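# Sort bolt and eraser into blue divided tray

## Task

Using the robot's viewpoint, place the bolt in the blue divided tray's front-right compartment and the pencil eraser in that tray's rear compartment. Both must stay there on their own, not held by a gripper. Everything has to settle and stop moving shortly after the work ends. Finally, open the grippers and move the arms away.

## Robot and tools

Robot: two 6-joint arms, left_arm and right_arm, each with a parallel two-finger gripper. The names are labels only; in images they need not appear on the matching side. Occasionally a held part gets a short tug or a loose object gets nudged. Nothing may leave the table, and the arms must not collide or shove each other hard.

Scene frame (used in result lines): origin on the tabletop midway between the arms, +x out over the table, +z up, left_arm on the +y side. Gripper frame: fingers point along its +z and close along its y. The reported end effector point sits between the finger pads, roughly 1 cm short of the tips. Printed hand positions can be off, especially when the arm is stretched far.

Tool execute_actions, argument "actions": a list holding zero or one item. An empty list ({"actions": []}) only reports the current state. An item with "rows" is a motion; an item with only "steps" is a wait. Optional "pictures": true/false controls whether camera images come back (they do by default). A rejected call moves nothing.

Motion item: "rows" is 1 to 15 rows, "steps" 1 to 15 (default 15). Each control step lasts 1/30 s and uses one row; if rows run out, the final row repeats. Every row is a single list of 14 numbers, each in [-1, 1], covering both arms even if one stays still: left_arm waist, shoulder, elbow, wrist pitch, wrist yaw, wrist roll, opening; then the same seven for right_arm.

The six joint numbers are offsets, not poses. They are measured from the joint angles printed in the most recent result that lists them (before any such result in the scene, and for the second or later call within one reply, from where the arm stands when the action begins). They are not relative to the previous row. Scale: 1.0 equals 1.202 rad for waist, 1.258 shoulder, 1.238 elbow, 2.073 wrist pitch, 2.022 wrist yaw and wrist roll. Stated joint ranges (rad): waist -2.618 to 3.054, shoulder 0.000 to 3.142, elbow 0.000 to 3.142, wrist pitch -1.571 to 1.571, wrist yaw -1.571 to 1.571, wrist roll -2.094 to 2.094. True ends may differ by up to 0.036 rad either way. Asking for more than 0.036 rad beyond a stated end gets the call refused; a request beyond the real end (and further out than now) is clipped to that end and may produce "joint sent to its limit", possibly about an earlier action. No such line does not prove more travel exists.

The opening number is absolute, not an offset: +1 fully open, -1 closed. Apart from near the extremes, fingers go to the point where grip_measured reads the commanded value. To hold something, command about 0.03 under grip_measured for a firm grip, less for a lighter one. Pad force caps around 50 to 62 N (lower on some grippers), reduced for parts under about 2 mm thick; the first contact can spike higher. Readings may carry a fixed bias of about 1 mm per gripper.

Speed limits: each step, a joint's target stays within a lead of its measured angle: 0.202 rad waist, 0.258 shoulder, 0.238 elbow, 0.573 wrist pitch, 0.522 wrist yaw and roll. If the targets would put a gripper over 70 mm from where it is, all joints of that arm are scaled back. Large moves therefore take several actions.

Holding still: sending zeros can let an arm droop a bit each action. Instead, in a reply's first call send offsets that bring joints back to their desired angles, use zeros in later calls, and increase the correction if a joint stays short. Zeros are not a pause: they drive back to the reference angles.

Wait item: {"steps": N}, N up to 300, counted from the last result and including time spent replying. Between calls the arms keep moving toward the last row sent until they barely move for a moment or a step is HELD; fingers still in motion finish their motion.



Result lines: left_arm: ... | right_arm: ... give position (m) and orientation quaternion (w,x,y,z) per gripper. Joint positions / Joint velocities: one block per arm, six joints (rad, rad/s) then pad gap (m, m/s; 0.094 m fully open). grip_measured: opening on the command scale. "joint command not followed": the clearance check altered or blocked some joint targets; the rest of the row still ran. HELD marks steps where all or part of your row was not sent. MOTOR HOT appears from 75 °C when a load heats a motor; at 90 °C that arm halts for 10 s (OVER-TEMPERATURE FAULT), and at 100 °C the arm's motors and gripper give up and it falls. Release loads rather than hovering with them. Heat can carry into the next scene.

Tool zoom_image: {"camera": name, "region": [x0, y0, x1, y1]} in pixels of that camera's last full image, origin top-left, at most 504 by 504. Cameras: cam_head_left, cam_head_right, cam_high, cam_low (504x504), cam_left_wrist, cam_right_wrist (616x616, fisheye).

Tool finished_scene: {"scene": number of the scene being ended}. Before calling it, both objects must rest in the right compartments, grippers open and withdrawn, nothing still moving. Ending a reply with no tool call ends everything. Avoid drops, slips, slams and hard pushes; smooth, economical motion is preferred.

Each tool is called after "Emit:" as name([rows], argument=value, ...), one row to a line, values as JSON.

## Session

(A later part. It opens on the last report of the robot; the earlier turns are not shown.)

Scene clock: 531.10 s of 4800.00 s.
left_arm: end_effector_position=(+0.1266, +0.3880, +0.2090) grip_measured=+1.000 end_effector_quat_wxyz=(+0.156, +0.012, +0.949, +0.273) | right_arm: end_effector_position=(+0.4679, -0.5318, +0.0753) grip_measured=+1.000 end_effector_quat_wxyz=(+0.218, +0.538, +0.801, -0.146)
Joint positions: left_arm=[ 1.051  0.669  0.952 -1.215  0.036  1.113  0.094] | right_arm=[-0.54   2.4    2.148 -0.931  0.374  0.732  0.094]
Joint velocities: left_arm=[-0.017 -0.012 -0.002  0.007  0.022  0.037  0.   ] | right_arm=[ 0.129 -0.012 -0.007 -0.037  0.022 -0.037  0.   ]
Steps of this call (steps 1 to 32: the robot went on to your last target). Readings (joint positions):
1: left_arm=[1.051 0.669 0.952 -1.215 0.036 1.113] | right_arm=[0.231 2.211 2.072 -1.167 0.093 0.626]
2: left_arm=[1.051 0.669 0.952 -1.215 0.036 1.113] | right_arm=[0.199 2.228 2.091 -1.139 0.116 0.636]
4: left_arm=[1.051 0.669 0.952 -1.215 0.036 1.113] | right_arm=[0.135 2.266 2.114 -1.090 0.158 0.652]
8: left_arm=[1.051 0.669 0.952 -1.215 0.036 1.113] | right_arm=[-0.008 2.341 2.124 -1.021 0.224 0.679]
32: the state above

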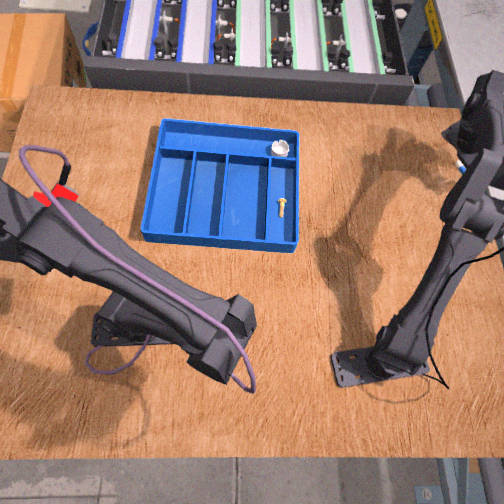

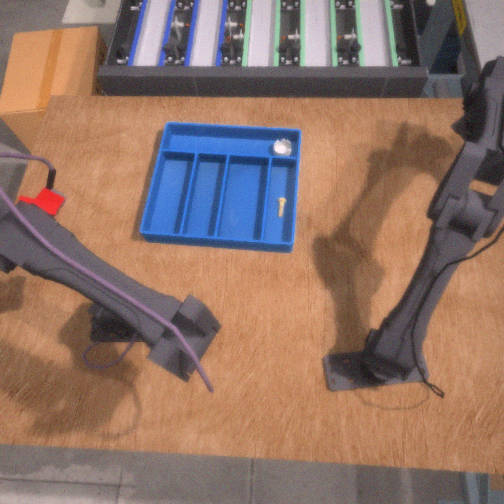

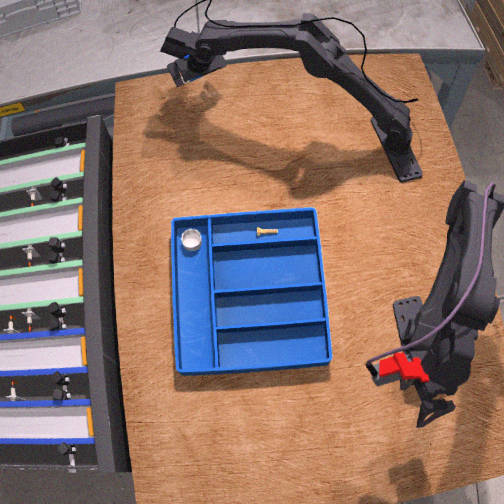

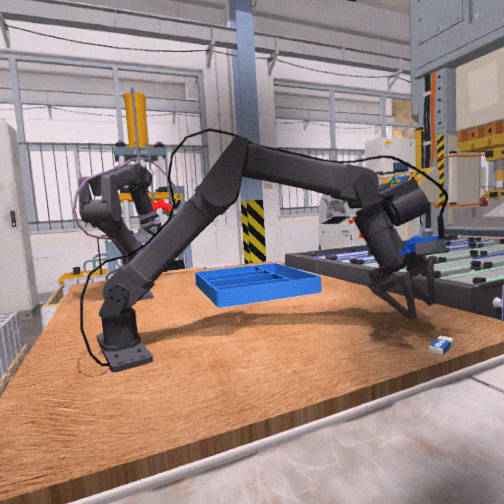

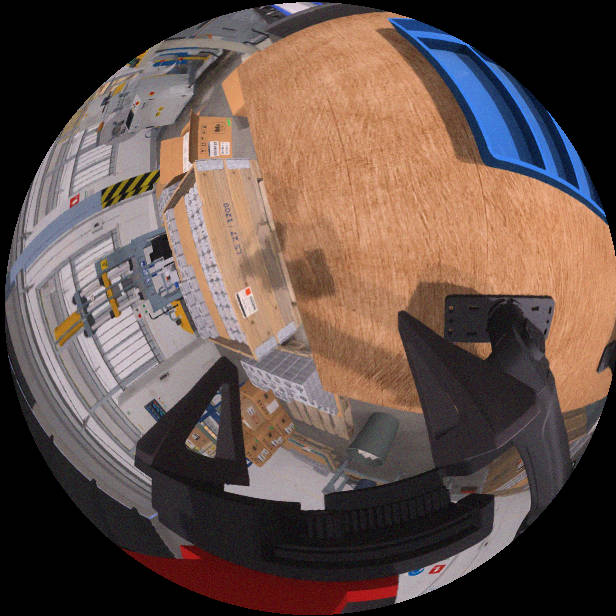

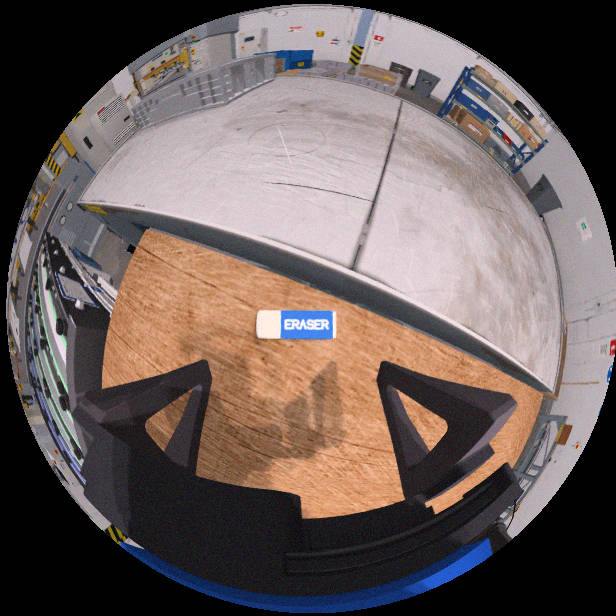

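Emit:
execute_actions([
  {"rows": [[0,0,0,-0.002,0,0,1,-0.006,0.000,0.0065,0.008,-0.003,-0.003,1],[0,0,0,-0.002,0,0,1,-0.011,0.006,0.0065,0.018,-0.006,-0.007,1],[0,0,0,-0.002,0,0,1,-0.017,0.013,0.0065,0.029,-0.009,-0.011,1],[0,0,0,-0.002,0,0,1,-0.023,0.021,0.0065,0.040,-0.012,-0.015,1],[0,0,0,-0.002,0,0,1,-0.029,0.031,0.0065,0.052,-0.014,-0.019,1],[0,0,0,-0.002,0,0,1,-0.034,0.042,0.0065,0.063,-0.014,-0.023,1],[0,0,0,-0.002,0,0,1,-0.039,0.053,0.0065,0.073,-0.014,-0.026,1],[0,0,0,-0.002,0,0,1,-0.043,0.064,0.0065,0.081,-0.014,-0.028,1],[0,0,0,-0.002,0,0,1,-0.046,0.074,0.0065,0.087,-0.014,-0.029,1],[0,0,0,-0.002,0,0,1,-0.047,0.083,0.0065,0.091,-0.014,-0.029,0.95],[0,0,0,-0.002,0,0,1,-0.047,0.091,0.0065,0.092,-0.014,-0.029,0.9],[0,0,0,-0.002,0,0,1,-0.047,0.097,0.0065,0.090,-0.014,-0.028,0.85],[0,0,0,-0.002,0,0,1,-0.047,0.101,0.0065,0.087,-0.014,-0.028,0.8],[0,0,0,-0.002,0,0,1,-0.047,0.1028,0.0065,0.084,-0.014,-0.028,0.75],[0,0,0,-0.002,0,0,1,-0.047,0.1033,0.0065,0.0819,-0.014,-0.028,0.7]], "steps": 15},
], pictures=false)

Emit:
execute_actions([
  {"steps": 6},
])

Emit:
zoom_image(camera="cam_low", region=[380, 270, 490, 370])

Emit:
zoom_image(camera="cam_right_wrist", region=[190, 300, 410, 450])

Scene clock: 567.60 s of 4800.00 s.
left_arm: end_effector_position=(+0.1266, +0.3881, +0.2089) grip_measured=+1.000 end_effector_quat_wxyz=(+0.156, +0.012, +0.949, +0.273) | right_arm: end_effector_position=(+0.4754, -0.5685, +0.0190) grip_measured=+0.724 end_effector_quat_wxyz=(+0.223, +0.543, +0.796, -0.145)
Joint positions: left_arm=[ 1.051  0.669  0.952 -1.215  0.036  1.113  0.094] | right_arm=[-0.6    2.526  2.148 -0.777  0.353  0.684  0.081]
Joint velocities: left_arm=[ 0.002 -0.007  0.017 -0.037  0.022  0.007  0.   ] | right_arm=[ 0.002  0.266  0.002  0.007  0.315 -0.315 -0.047]
Steps of this call (steps 1 to 30: the robot went on to your last target; steps 31 to 90: nothing new was sent; then 33.00 s passed at rest; steps 91 to 105: all 15 steps of this action). Readings (joint positions):
91: left_arm=[1.051 0.669 0.952 -1.215 0.036 1.113] | right_arm=[-0.538 2.400 2.148 -0.931 0.373 0.732]
92: left_arm=[1.051 0.669 0.952 -1.215 0.036 1.113] | right_arm=[-0.539 2.400 2.148 -0.928 0.371 0.731]
94: left_arm=[1.051 0.669 0.952 -1.215 0.036 1.113] | right_arm=[-0.543 2.401 2.148 -0.911 0.364 0.724]
98: left_arm=[1.051 0.669 0.952 -1.215 0.036 1.113] | right_arm=[-0.567 2.429 2.148 -0.841 0.354 0.703]
105: the state above

Scene clock: 567.80 s of 4800.00 s.
left_arm: end_effector_position=(+0.1266, +0.3881, +0.2089) grip_measured=+1.000 end_effector_quat_wxyz=(+0.156, +0.012, +0.949, +0.273) | right_arm: end_effector_position=(+0.4792, -0.5655, +0.0195) grip_measured=+0.702 end_effector_quat_wxyz=(+0.226, +0.539, +0.799, -0.143)
Joint positions: left_arm=[ 1.051  0.669  0.952 -1.215  0.036  1.113  0.094] | right_arm=[-0.593  2.526  2.148 -0.769  0.351  0.681  0.08 ]
Joint velocities: left_arm=[ 0.027  0.012 -0.007 -0.037  0.007 -0.007  0.   ] | right_arm=[-0.017  0.012 -0.002  0.081  0.037 -0.037  0.001]
Steps of this call (steps 1 to 6: the robot went on to your last target). Readings (joint positions):
1: left_arm=[1.051 0.669 0.952 -1.215 0.036 1.113] | right_arm=[-0.597 2.527 2.148 -0.777 0.357 0.682]
2: left_arm=[1.051 0.669 0.952 -1.215 0.036 1.113] | right_arm=[-0.594 2.526 2.148 -0.773 0.354 0.682]
4: left_arm=[1.051 0.669 0.952 -1.215 0.036 1.113] | right_arm=[-0.593 2.526 2.148 -0.770 0.352 0.681]
6: the state above

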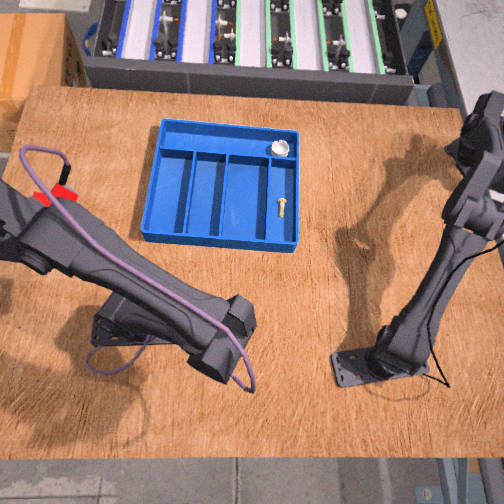

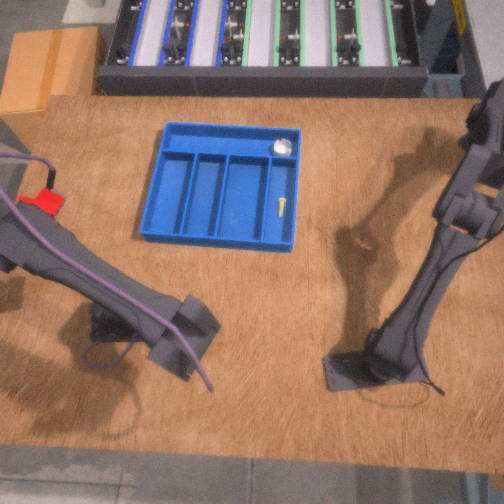

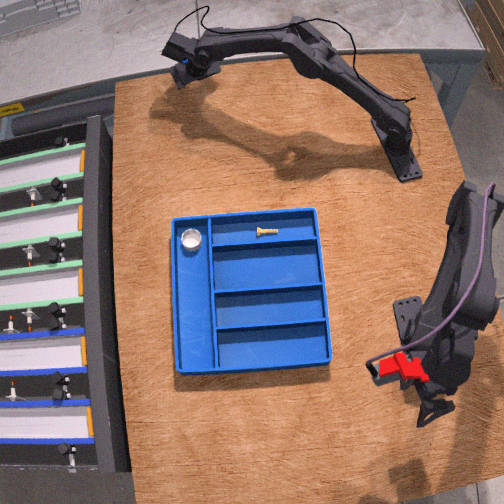

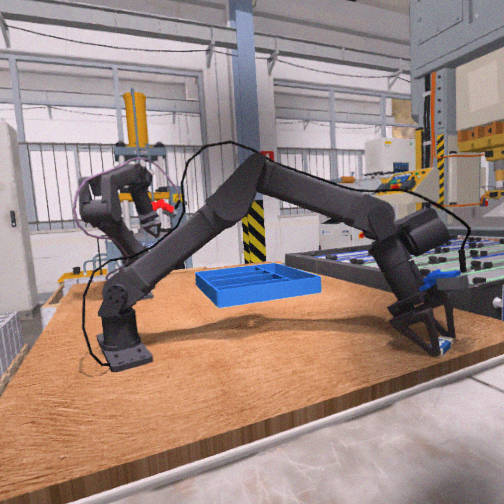

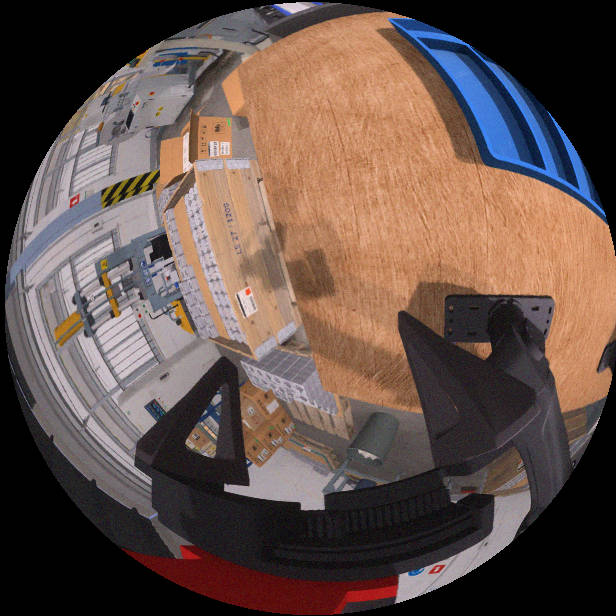

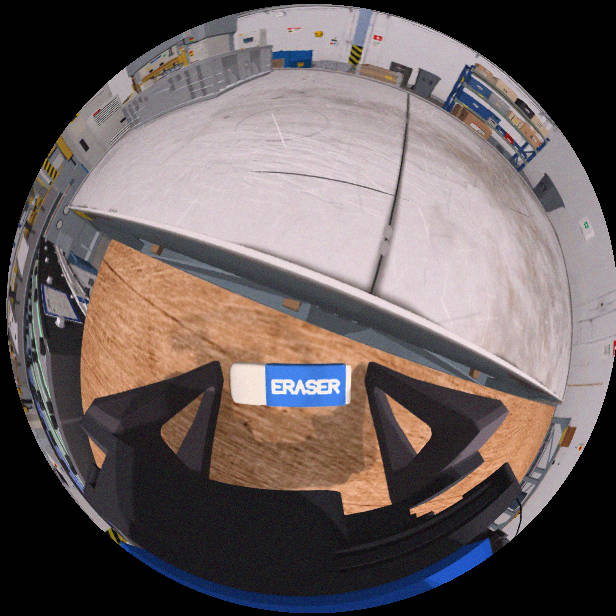

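Region (380, 270, 490, 370) of cam_low's 504x504 image, scaled by 4.582, with more detail than that image has; it fills the top 458 rows of this view, and the rest is white.

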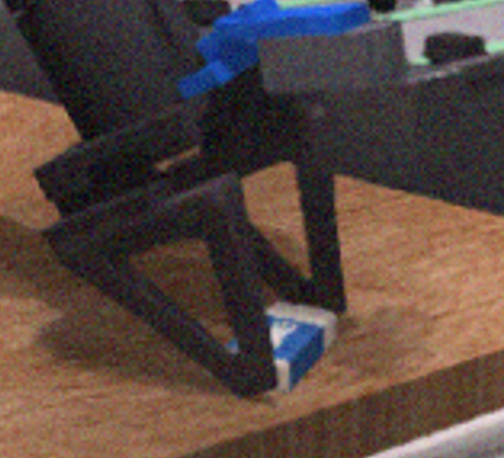

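Region (190, 300, 410, 450) of cam_right_wrist's 616x616 image, scaled by 2.291, with more detail than that image has; it fills the top 344 rows of this view, and the rest is white.

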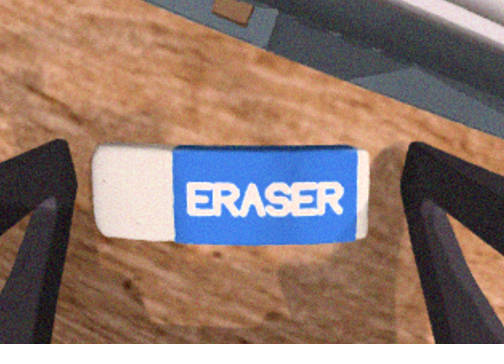

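Emit:
execute_actions(actions=[])

Scene clock: 587.67 s of 4800.00 s.
left_arm: end_effector_position=(+0.1266, +0.3881, +0.2089) grip_measured=+1.000 end_effector_quat_wxyz=(+0.156, +0.012, +0.949, +0.273) | right_arm: end_effector_position=(+0.4795, -0.5652, +0.0194) grip_measured=+0.702 end_effector_quat_wxyz=(+0.226, +0.538, +0.799, -0.142)
Joint positions: left_arm=[ 1.051  0.669  0.952 -1.215  0.036  1.113  0.094] | right_arm=[-0.593  2.526  2.148 -0.769  0.348  0.68   0.08 ]
Joint velocities: left_arm=[ 0.002  0.007  0.012 -0.037 -0.007 -0.022  0.   ] | right_arm=[ 0.007 -0.027 -0.002 -0.037  0.051 -0.007 -0.   ]
Steps of this call (steps 1 to 15: the robot went on to your last target; steps 16 to 90: nothing new was sent; then 16.87 s passed at rest). Readings (joint positions):
1: left_arm=[1.051 0.669 0.952 -1.215 0.036 1.113] | right_arm=[-0.593 2.526 2.148 -0.769 0.351 0.681]
2: left_arm=[1.051 0.669 0.952 -1.215 0.036 1.113] | right_arm=[-0.593 2.526 2.148 -0.769 0.350 0.680]
4: left_arm=[1.051 0.669 0.952 -1.215 0.036 1.113] | right_arm=[-0.593 2.526 2.148 -0.769 0.350 0.680]
8: left_arm=[1.051 0.669 0.952 -1.215 0.036 1.113] | right_arm=[-0.593 2.526 2.148 -0.769 0.349 0.680]
90: the state above
All arms were judged still, so your last target was given up. Only a new action makes them travel on or press farther. Fingers that are still opening or closing keep moving.

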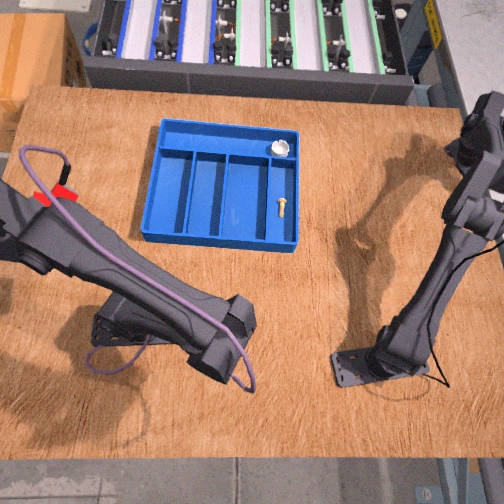

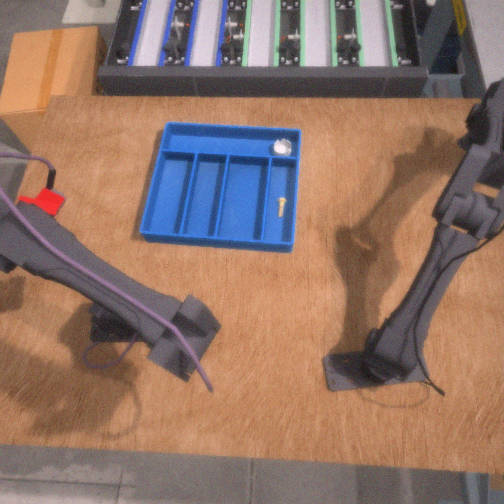

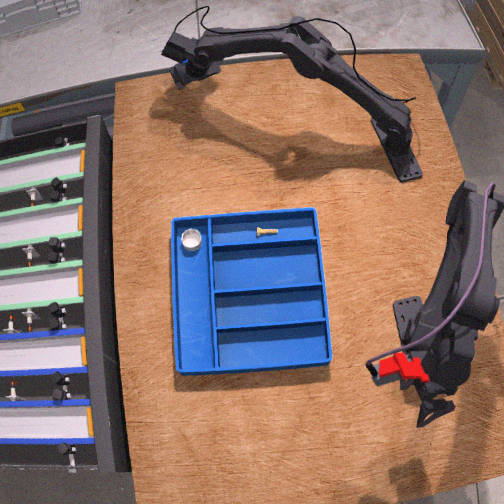

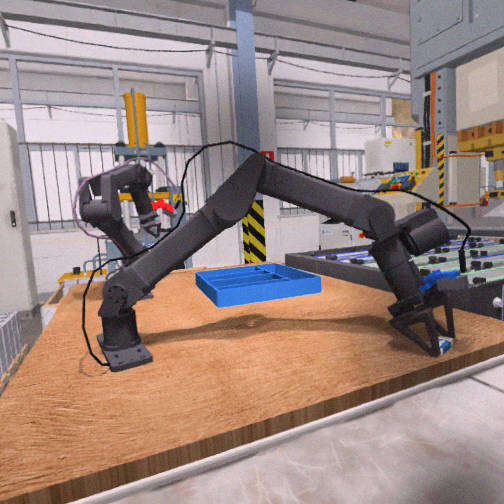

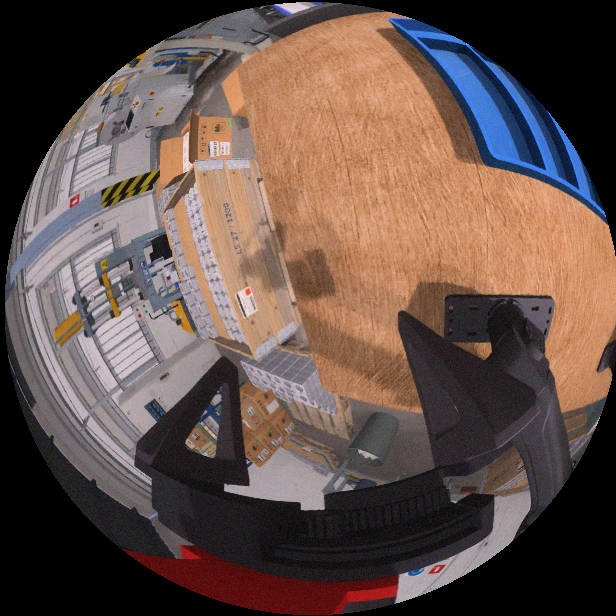

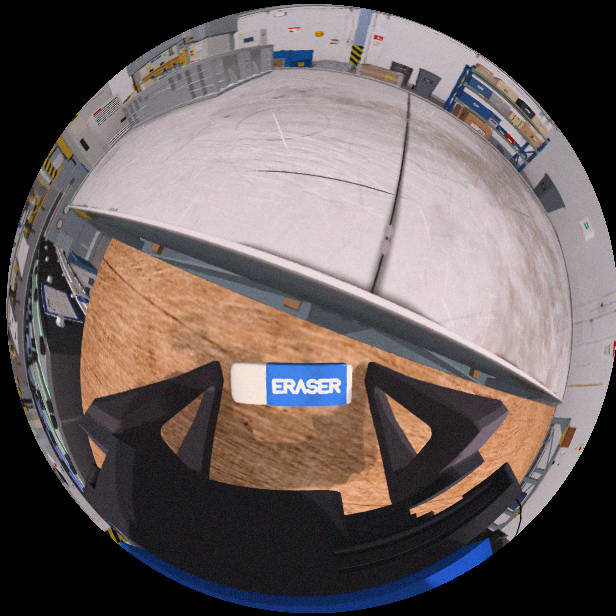

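Emit:
execute_actions([
  {"rows": [[0,0,0,-0.002,0,0,1, 0,-0.003,0.005,0,0,0,0.63],[0,0,0,-0.002,0,0,1, 0,-0.003,0.005,0,0,0,0.56],[0,0,0,-0.002,0,0,1, 0,-0.003,0.005,0,0,0,0.49],[0,0,0,-0.002,0,0,1, 0,-0.003,0.005,0,0,0,0.43],[0,0,0,-0.002,0,0,1, 0,-0.003,0.005,0,0,0,0.38],[0,0,0,-0.002,0,0,1, 0,-0.003,0.005,0,0,0,0.34],[0,0,0,-0.002,0,0,1, 0,-0.003,0.005,0,0,0,0.31],[0,0,0,-0.002,0,0,1, 0,-0.003,0.005,0,0,0,0.28],[0,0,0,-0.002,0,0,1, 0,-0.003,0.005,0,0,0,0.26],[0,0,0,-0.002,0,0,1, 0,-0.003,0.005,0,0,0,0.24],[0,0,0,-0.002,0,0,1, 0,-0.003,0.005,0,0,0,0.22],[0,0,0,-0.002,0,0,1, 0,-0.003,0.005,0,0,0,0.20]], "steps": 15},
], pictures=true)

Scene clock: 595.40 s of 4800.00 s.
left_arm: end_effector_position=(+0.1266, +0.3880, +0.2090) grip_measured=+1.000 end_effector_quat_wxyz=(+0.156, +0.012, +0.949, +0.273) | right_arm: end_effector_position=(+0.4795, -0.5652, +0.0194) grip_measured=+0.293 end_effector_quat_wxyz=(+0.226, +0.538, +0.799, -0.142)
Joint positions: left_arm=[ 1.051  0.669  0.952 -1.215  0.036  1.113  0.094] | right_arm=[-0.593  2.526  2.148 -0.769  0.348  0.68   0.061]
Joint velocities: left_arm=[-0.012 -0.012  0.002  0.037 -0.007 -0.11   0.   ] | right_arm=[-0.007  0.012  0.002  0.037 -0.037  0.022  0.001]
Steps of this call (steps 1 to 90: nothing new was sent; then 4.23 s passed at rest; steps 91 to 105: all 15 steps of this action). Readings (joint positions):
91: left_arm=[1.051 0.669 0.952 -1.215 0.036 1.113] | right_arm=[-0.593 2.526 2.148 -0.769 0.348 0.680]
92: left_arm=[1.051 0.669 0.952 -1.215 0.036 1.113] | right_arm=[-0.593 2.526 2.148 -0.769 0.348 0.680]
94: left_arm=[1.051 0.669 0.952 -1.215 0.036 1.113] | right_arm=[-0.593 2.526 2.148 -0.769 0.348 0.680]
98: left_arm=[1.051 0.669 0.952 -1.215 0.036 1.113] | right_arm=[-0.593 2.526 2.148 -0.769 0.348 0.680]
105: the state above

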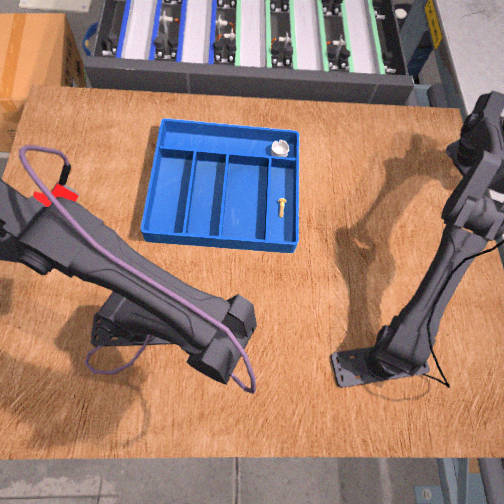

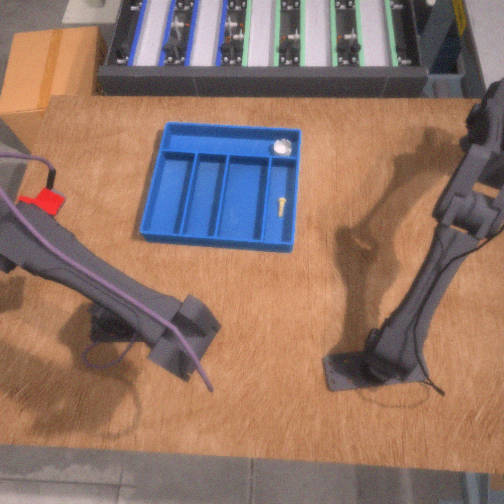

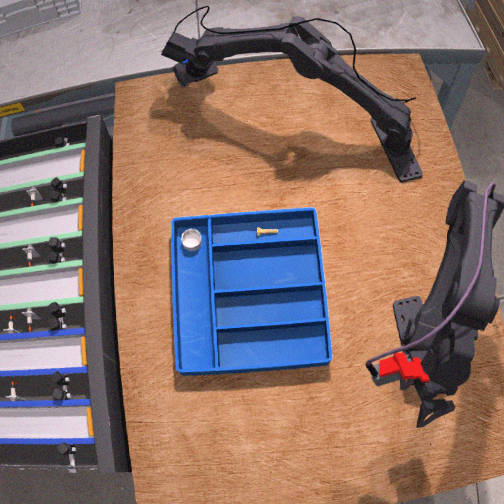

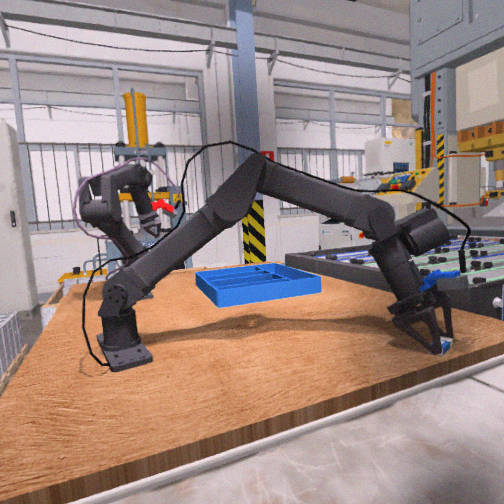

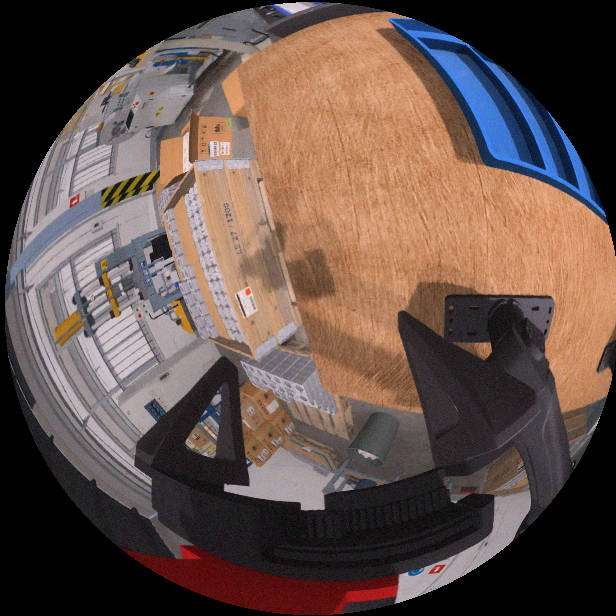

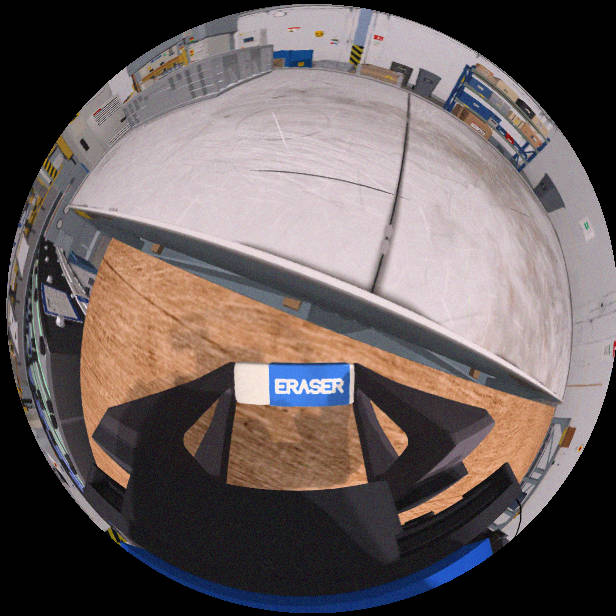

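Emit:
execute_actions([
  {"rows": [[0,0,0,-0.002,0,0,1, 0,-0.010,0.012,0,0,0,0.25],[0,0,0,-0.002,0,0,1, 0,-0.018,0.022,-0.007,0,0,0.25],[0,0,0,-0.002,0,0,1, 0.005,-0.025,0.038,-0.020,0,0,0.25],[0,0,0,-0.002,0,0,1, 0.015,-0.031,0.060,-0.037,-0.003,-0.005,0.25],[0,0,0,-0.002,0,0,1, 0.03,-0.031,0.087,-0.055,-0.006,-0.011,0.25],[0,0,0,-0.002,0,0,1, 0.05,-0.031,0.117,-0.076,-0.009,-0.017,0.25],[0,0,0,-0.002,0,0,1, 0.08,-0.031,0.147,-0.096,-0.012,-0.023,0.25],[0,0,0,-0.002,0,0,1, 0.115,-0.031,0.175,-0.114,-0.015,-0.029,0.25],[0,0,0,-0.002,0,0,1, 0.155,-0.031,0.199,-0.128,-0.018,-0.035,0.25],[0,0,0,-0.002,0,0,1, 0.20,-0.031,0.218,-0.139,-0.021,-0.041,0.25],[0,0,0,-0.002,0,0,1, 0.25,-0.031,0.229,-0.146,-0.024,-0.048,0.25],[0,0,0,-0.002,0,0,1, 0.30,-0.031,0.233,-0.146,-0.024,-0.048,0.25],[0,0,0,-0.002,0,0,1, 0.36,-0.031,0.233,-0.146,-0.024,-0.048,0.25],[0,0,0,-0.002,0,0,1, 0.45,-0.031,0.233,-0.146,-0.024,-0.048,0.25],[0,0,0,-0.002,0,0,1, 0.858,-0.031,0.233,-0.146,-0.024,-0.048,0.25]], "steps": 15},
], pictures=false)

Emit:
execute_actions([
  {"steps": 30},
], pictures=true)

Scene clock: 663.67 s of 4800.00 s.
left_arm: end_effector_position=(+0.1266, +0.3880, +0.2090) grip_measured=+1.000 end_effector_quat_wxyz=(+0.156, +0.012, +0.949, +0.273) | right_arm: end_effector_position=(+0.5524, -0.4312, +0.0988) grip_measured=+0.293 end_effector_quat_wxyz=(+0.277, +0.412, +0.862, -0.103)
Joint positions: left_arm=[ 1.051  0.669  0.952 -1.215  0.036  1.113  0.094] | right_arm=[-0.343  2.501  2.385 -0.947  0.336  0.625  0.061]
Joint velocities: left_arm=[-0.007 -0.012  0.007 -0.022 -0.022 -0.095  0.   ] | right_arm=[ 1.116 -0.037  0.198 -0.242 -0.037 -0.125 -0.001]
Steps of this call (steps 1 to 15: the robot went on to your last target; steps 16 to 90: nothing new was sent; then 64.77 s passed at rest; steps 91 to 105: all 15 steps of this action). Readings (joint positions):
91: left_arm=[1.051 0.669 0.952 -1.215 0.036 1.113] | right_arm=[-0.593 2.526 2.148 -0.769 0.348 0.680]
92: left_arm=[1.051 0.669 0.952 -1.215 0.036 1.113] | right_arm=[-0.593 2.526 2.148 -0.769 0.348 0.680]
94: left_arm=[1.051 0.669 0.952 -1.215 0.036 1.113] | right_arm=[-0.593 2.526 2.160 -0.786 0.347 0.679]
98: left_arm=[1.051 0.669 0.952 -1.215 0.036 1.113] | right_arm=[-0.561 2.525 2.262 -0.879 0.345 0.661]
105: the state above

Scene clock: 664.67 s of 4800.00 s.
left_arm: end_effector_position=(+0.1266, +0.3881, +0.2089) grip_measured=+1.000 end_effector_quat_wxyz=(+0.156, +0.012, +0.949, +0.273) | right_arm: end_effector_position=(+0.4854, +0.0152, +0.0951) grip_measured=+0.293 end_effector_quat_wxyz=(+0.253, +0.029, +0.967, +0.002)
Joint positions: left_arm=[ 1.051  0.669  0.952 -1.215  0.036  1.113  0.094] | right_arm=[ 0.427  2.5    2.41  -1.049  0.285  0.587  0.061]
Joint velocities: left_arm=[-0.002 -0.002  0.002 -0.022 -0.037  0.007  0.   ] | right_arm=[-0.125  0.017  0.012 -0.066  0.081  0.051  0.   ]
Steps of this call (steps 1 to 30: the robot went on to your last target). Readings (joint positions):
1: left_arm=[1.051 0.669 0.952 -1.215 0.036 1.113] | right_arm=[-0.302 2.500 2.391 -0.953 0.333 0.621]
2: left_arm=[1.051 0.669 0.952 -1.215 0.036 1.113] | right_arm=[-0.261 2.500 2.395 -0.958 0.331 0.617]
4: left_arm=[1.051 0.669 0.952 -1.215 0.036 1.113] | right_arm=[-0.176 2.500 2.397 -0.969 0.326 0.612]
8: left_arm=[1.051 0.669 0.952 -1.215 0.036 1.113] | right_arm=[0.001 2.500 2.397 -0.989 0.317 0.604]
30: the state above

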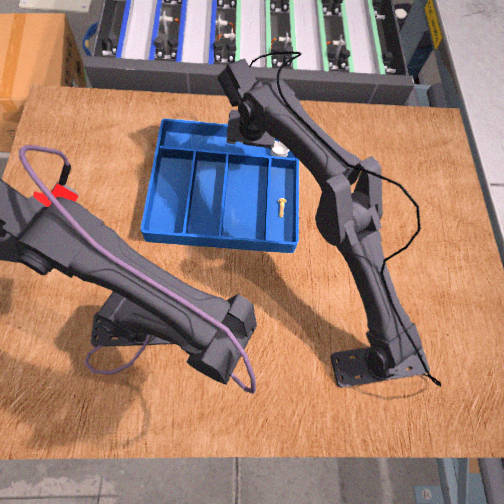

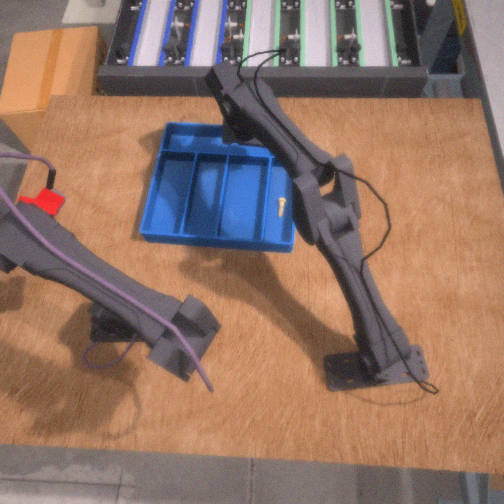

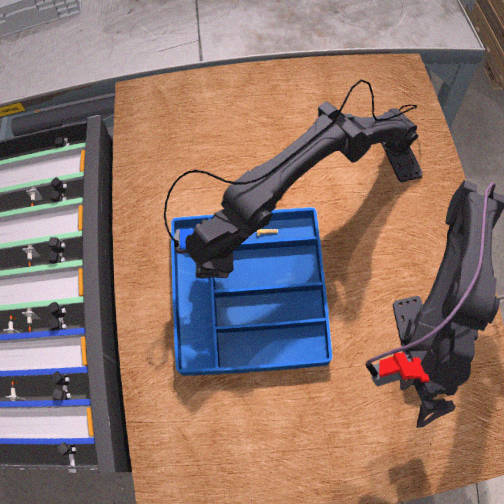

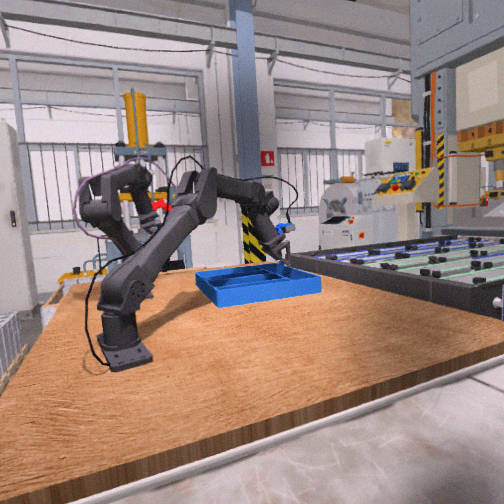

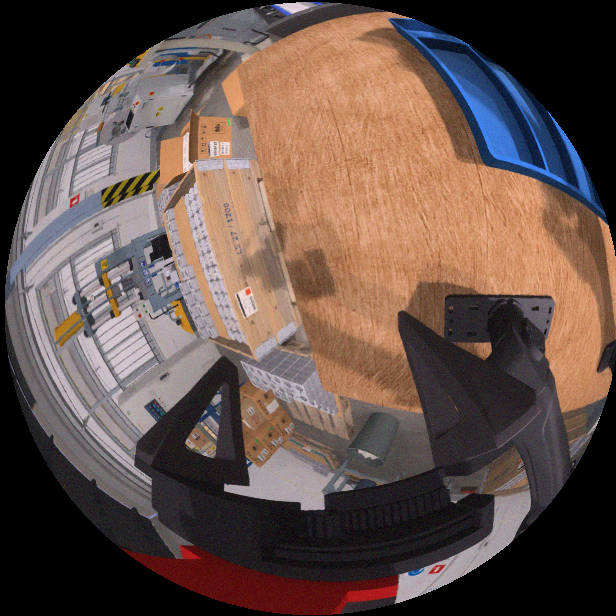

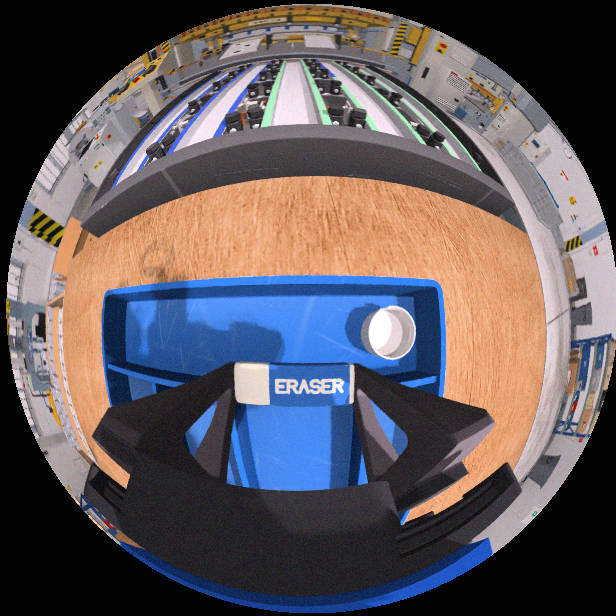

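Emit:
execute_actions([
  {"rows": [[0,0,0,-0.002,0,0,1, 0.002,0.002,0.013,0.003,0.008,0,0.25],[0,0,0,-0.002,0,0,1, 0,0.006,0.016,0.008,0.008,-0.001,0.25],[0,0,0,-0.002,0,0,1, -0.003,0.014,0.020,0.014,0.008,-0.002,0.25],[0,0,0,-0.002,0,0,1, -0.005,0.024,0.026,0.020,0.009,-0.004,0.25],[0,0,0,-0.002,0,0,1, -0.007,0.035,0.033,0.026,0.009,-0.006,0.25],[0,0,0,-0.002,0,0,1, -0.010,0.048,0.041,0.032,0.009,-0.008,0.25],[0,0,0,-0.002,0,0,1, -0.013,0.061,0.049,0.037,0.009,-0.010,0.25],[0,0,0,-0.002,0,0,1, -0.015,0.074,0.057,0.040,0.009,-0.012,0.25],[0,0,0,-0.002,0,0,1, -0.018,0.086,0.064,0.042,0.009,-0.014,0.25],[0,0,0,-0.002,0,0,1, -0.020,0.096,0.070,0.042,0.009,-0.016,0.25],[0,0,0,-0.002,0,0,1, -0.021,0.103,0.075,0.042,0.009,-0.017,0.25],[0,0,0,-0.002,0,0,1, -0.022,0.108,0.077,0.042,0.009,-0.0178,0.25],[0,0,0,-0.002,0,0,1, -0.0225,0.1097,0.0784,0.042,0.009,-0.0178,0.25]], "steps": 15},
], pictures=false)

Emit:
execute_actions([
  {"steps": 14},
], pictures=true)

Scene clock: 704.10 s of 4800.00 s.
left_arm: end_effector_position=(+0.1266, +0.3881, +0.2089) grip_measured=+1.000 end_effector_quat_wxyz=(+0.156, +0.012, +0.949, +0.273) | right_arm: end_effector_position=(+0.5099, +0.0146, +0.0474) grip_measured=+0.293 end_effector_quat_wxyz=(+0.254, +0.029, +0.967, -0.005)
Joint positions: left_arm=[ 1.051  0.669  0.952 -1.215  0.036  1.113  0.094] | right_arm=[ 0.404  2.637  2.477 -0.98   0.288  0.563  0.061]
Joint velocities: left_arm=[ 0.012 -0.022 -0.017  0.022 -0.007  0.066  0.   ] | right_arm=[-0.066  0.217  0.002 -0.051 -0.051 -0.037  0.001]
Steps of this call (steps 1 to 15: the robot went on to your last target; steps 16 to 90: nothing new was sent; then 35.93 s passed at rest; steps 91 to 105: all 15 steps of this action). Readings (joint positions):
91: left_arm=[1.051 0.669 0.952 -1.215 0.036 1.113] | right_arm=[0.433 2.500 2.410 -1.052 0.288 0.587]
92: left_arm=[1.051 0.669 0.952 -1.215 0.036 1.113] | right_arm=[0.433 2.500 2.410 -1.052 0.288 0.587]
94: left_arm=[1.051 0.669 0.952 -1.215 0.036 1.113] | right_arm=[0.433 2.503 2.412 -1.045 0.288 0.587]
98: left_arm=[1.051 0.669 0.952 -1.215 0.036 1.113] | right_arm=[0.426 2.543 2.447 -1.012 0.288 0.580]
105: the state above

Scene clock: 704.57 s of 4800.00 s.
left_arm: end_effector_position=(+0.1266, +0.3881, +0.2089) grip_measured=+1.000 end_effector_quat_wxyz=(+0.156, +0.012, +0.949, +0.273) | right_arm: end_effector_position=(+0.5112, +0.0138, +0.0421) grip_measured=+0.293 end_effector_quat_wxyz=(+0.252, +0.027, +0.967, -0.007)
Joint positions: left_arm=[ 1.051  0.669  0.952 -1.215  0.036  1.113  0.094] | right_arm=[ 0.402  2.649  2.481 -0.976  0.288  0.557  0.061]
Joint velocities: left_arm=[ 0.002  0.012 -0.002 -0.037  0.051 -0.007  0.   ] | right_arm=[ 0.007 -0.002  0.012 -0.11   0.007 -0.066 -0.001]
Steps of this call (steps 1 to 14: the robot went on to your last target). Readings (joint positions):
1: left_arm=[1.051 0.669 0.952 -1.215 0.036 1.113] | right_arm=[0.403 2.643 2.477 -0.980 0.288 0.562]
2: left_arm=[1.051 0.669 0.952 -1.215 0.036 1.113] | right_arm=[0.402 2.647 2.477 -0.980 0.288 0.560]
4: left_arm=[1.051 0.669 0.952 -1.215 0.036 1.113] | right_arm=[0.402 2.649 2.477 -0.980 0.288 0.559]
8: left_arm=[1.051 0.669 0.952 -1.215 0.036 1.113] | right_arm=[0.402 2.649 2.480 -0.977 0.288 0.558]
14: the state above

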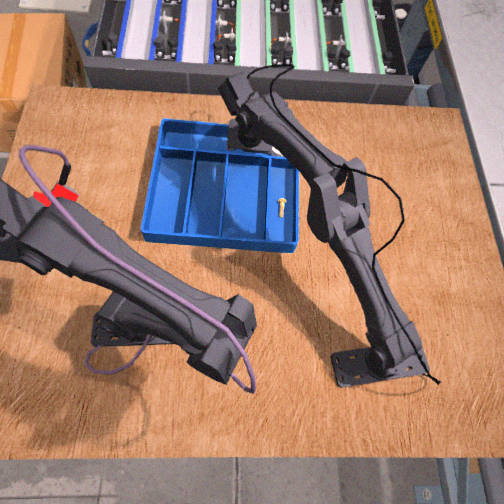

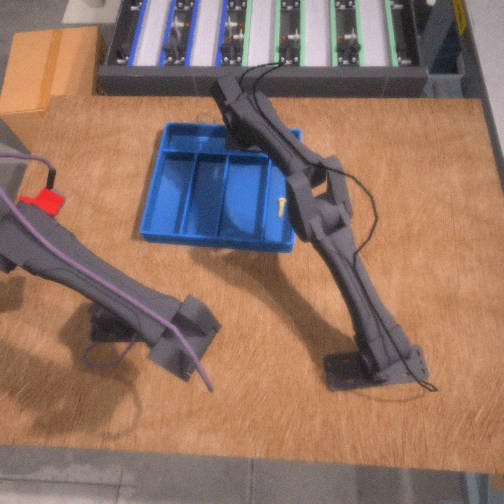

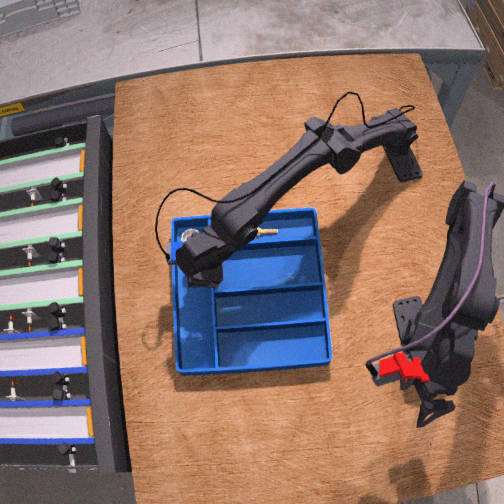

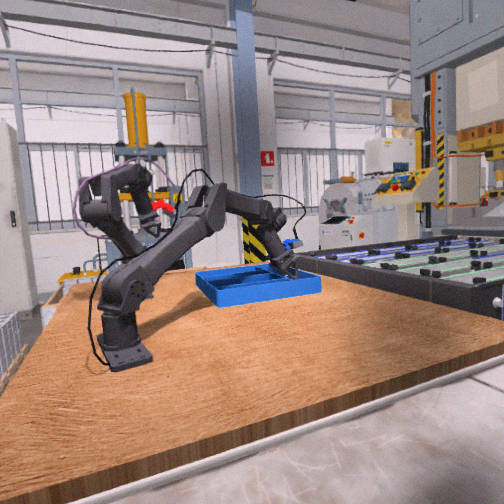

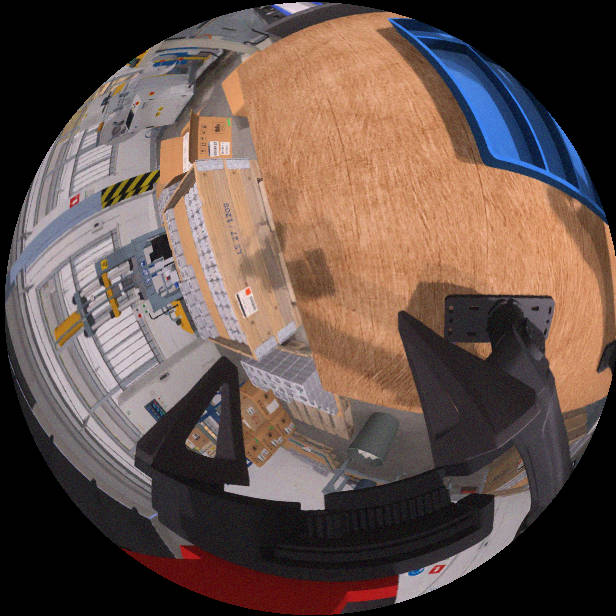

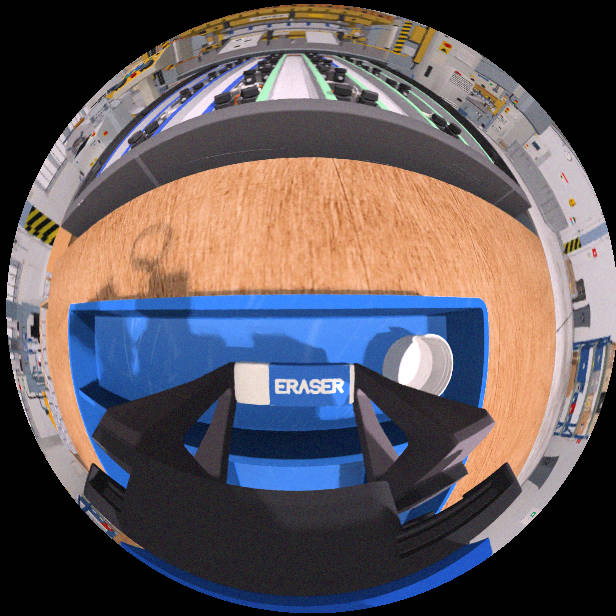

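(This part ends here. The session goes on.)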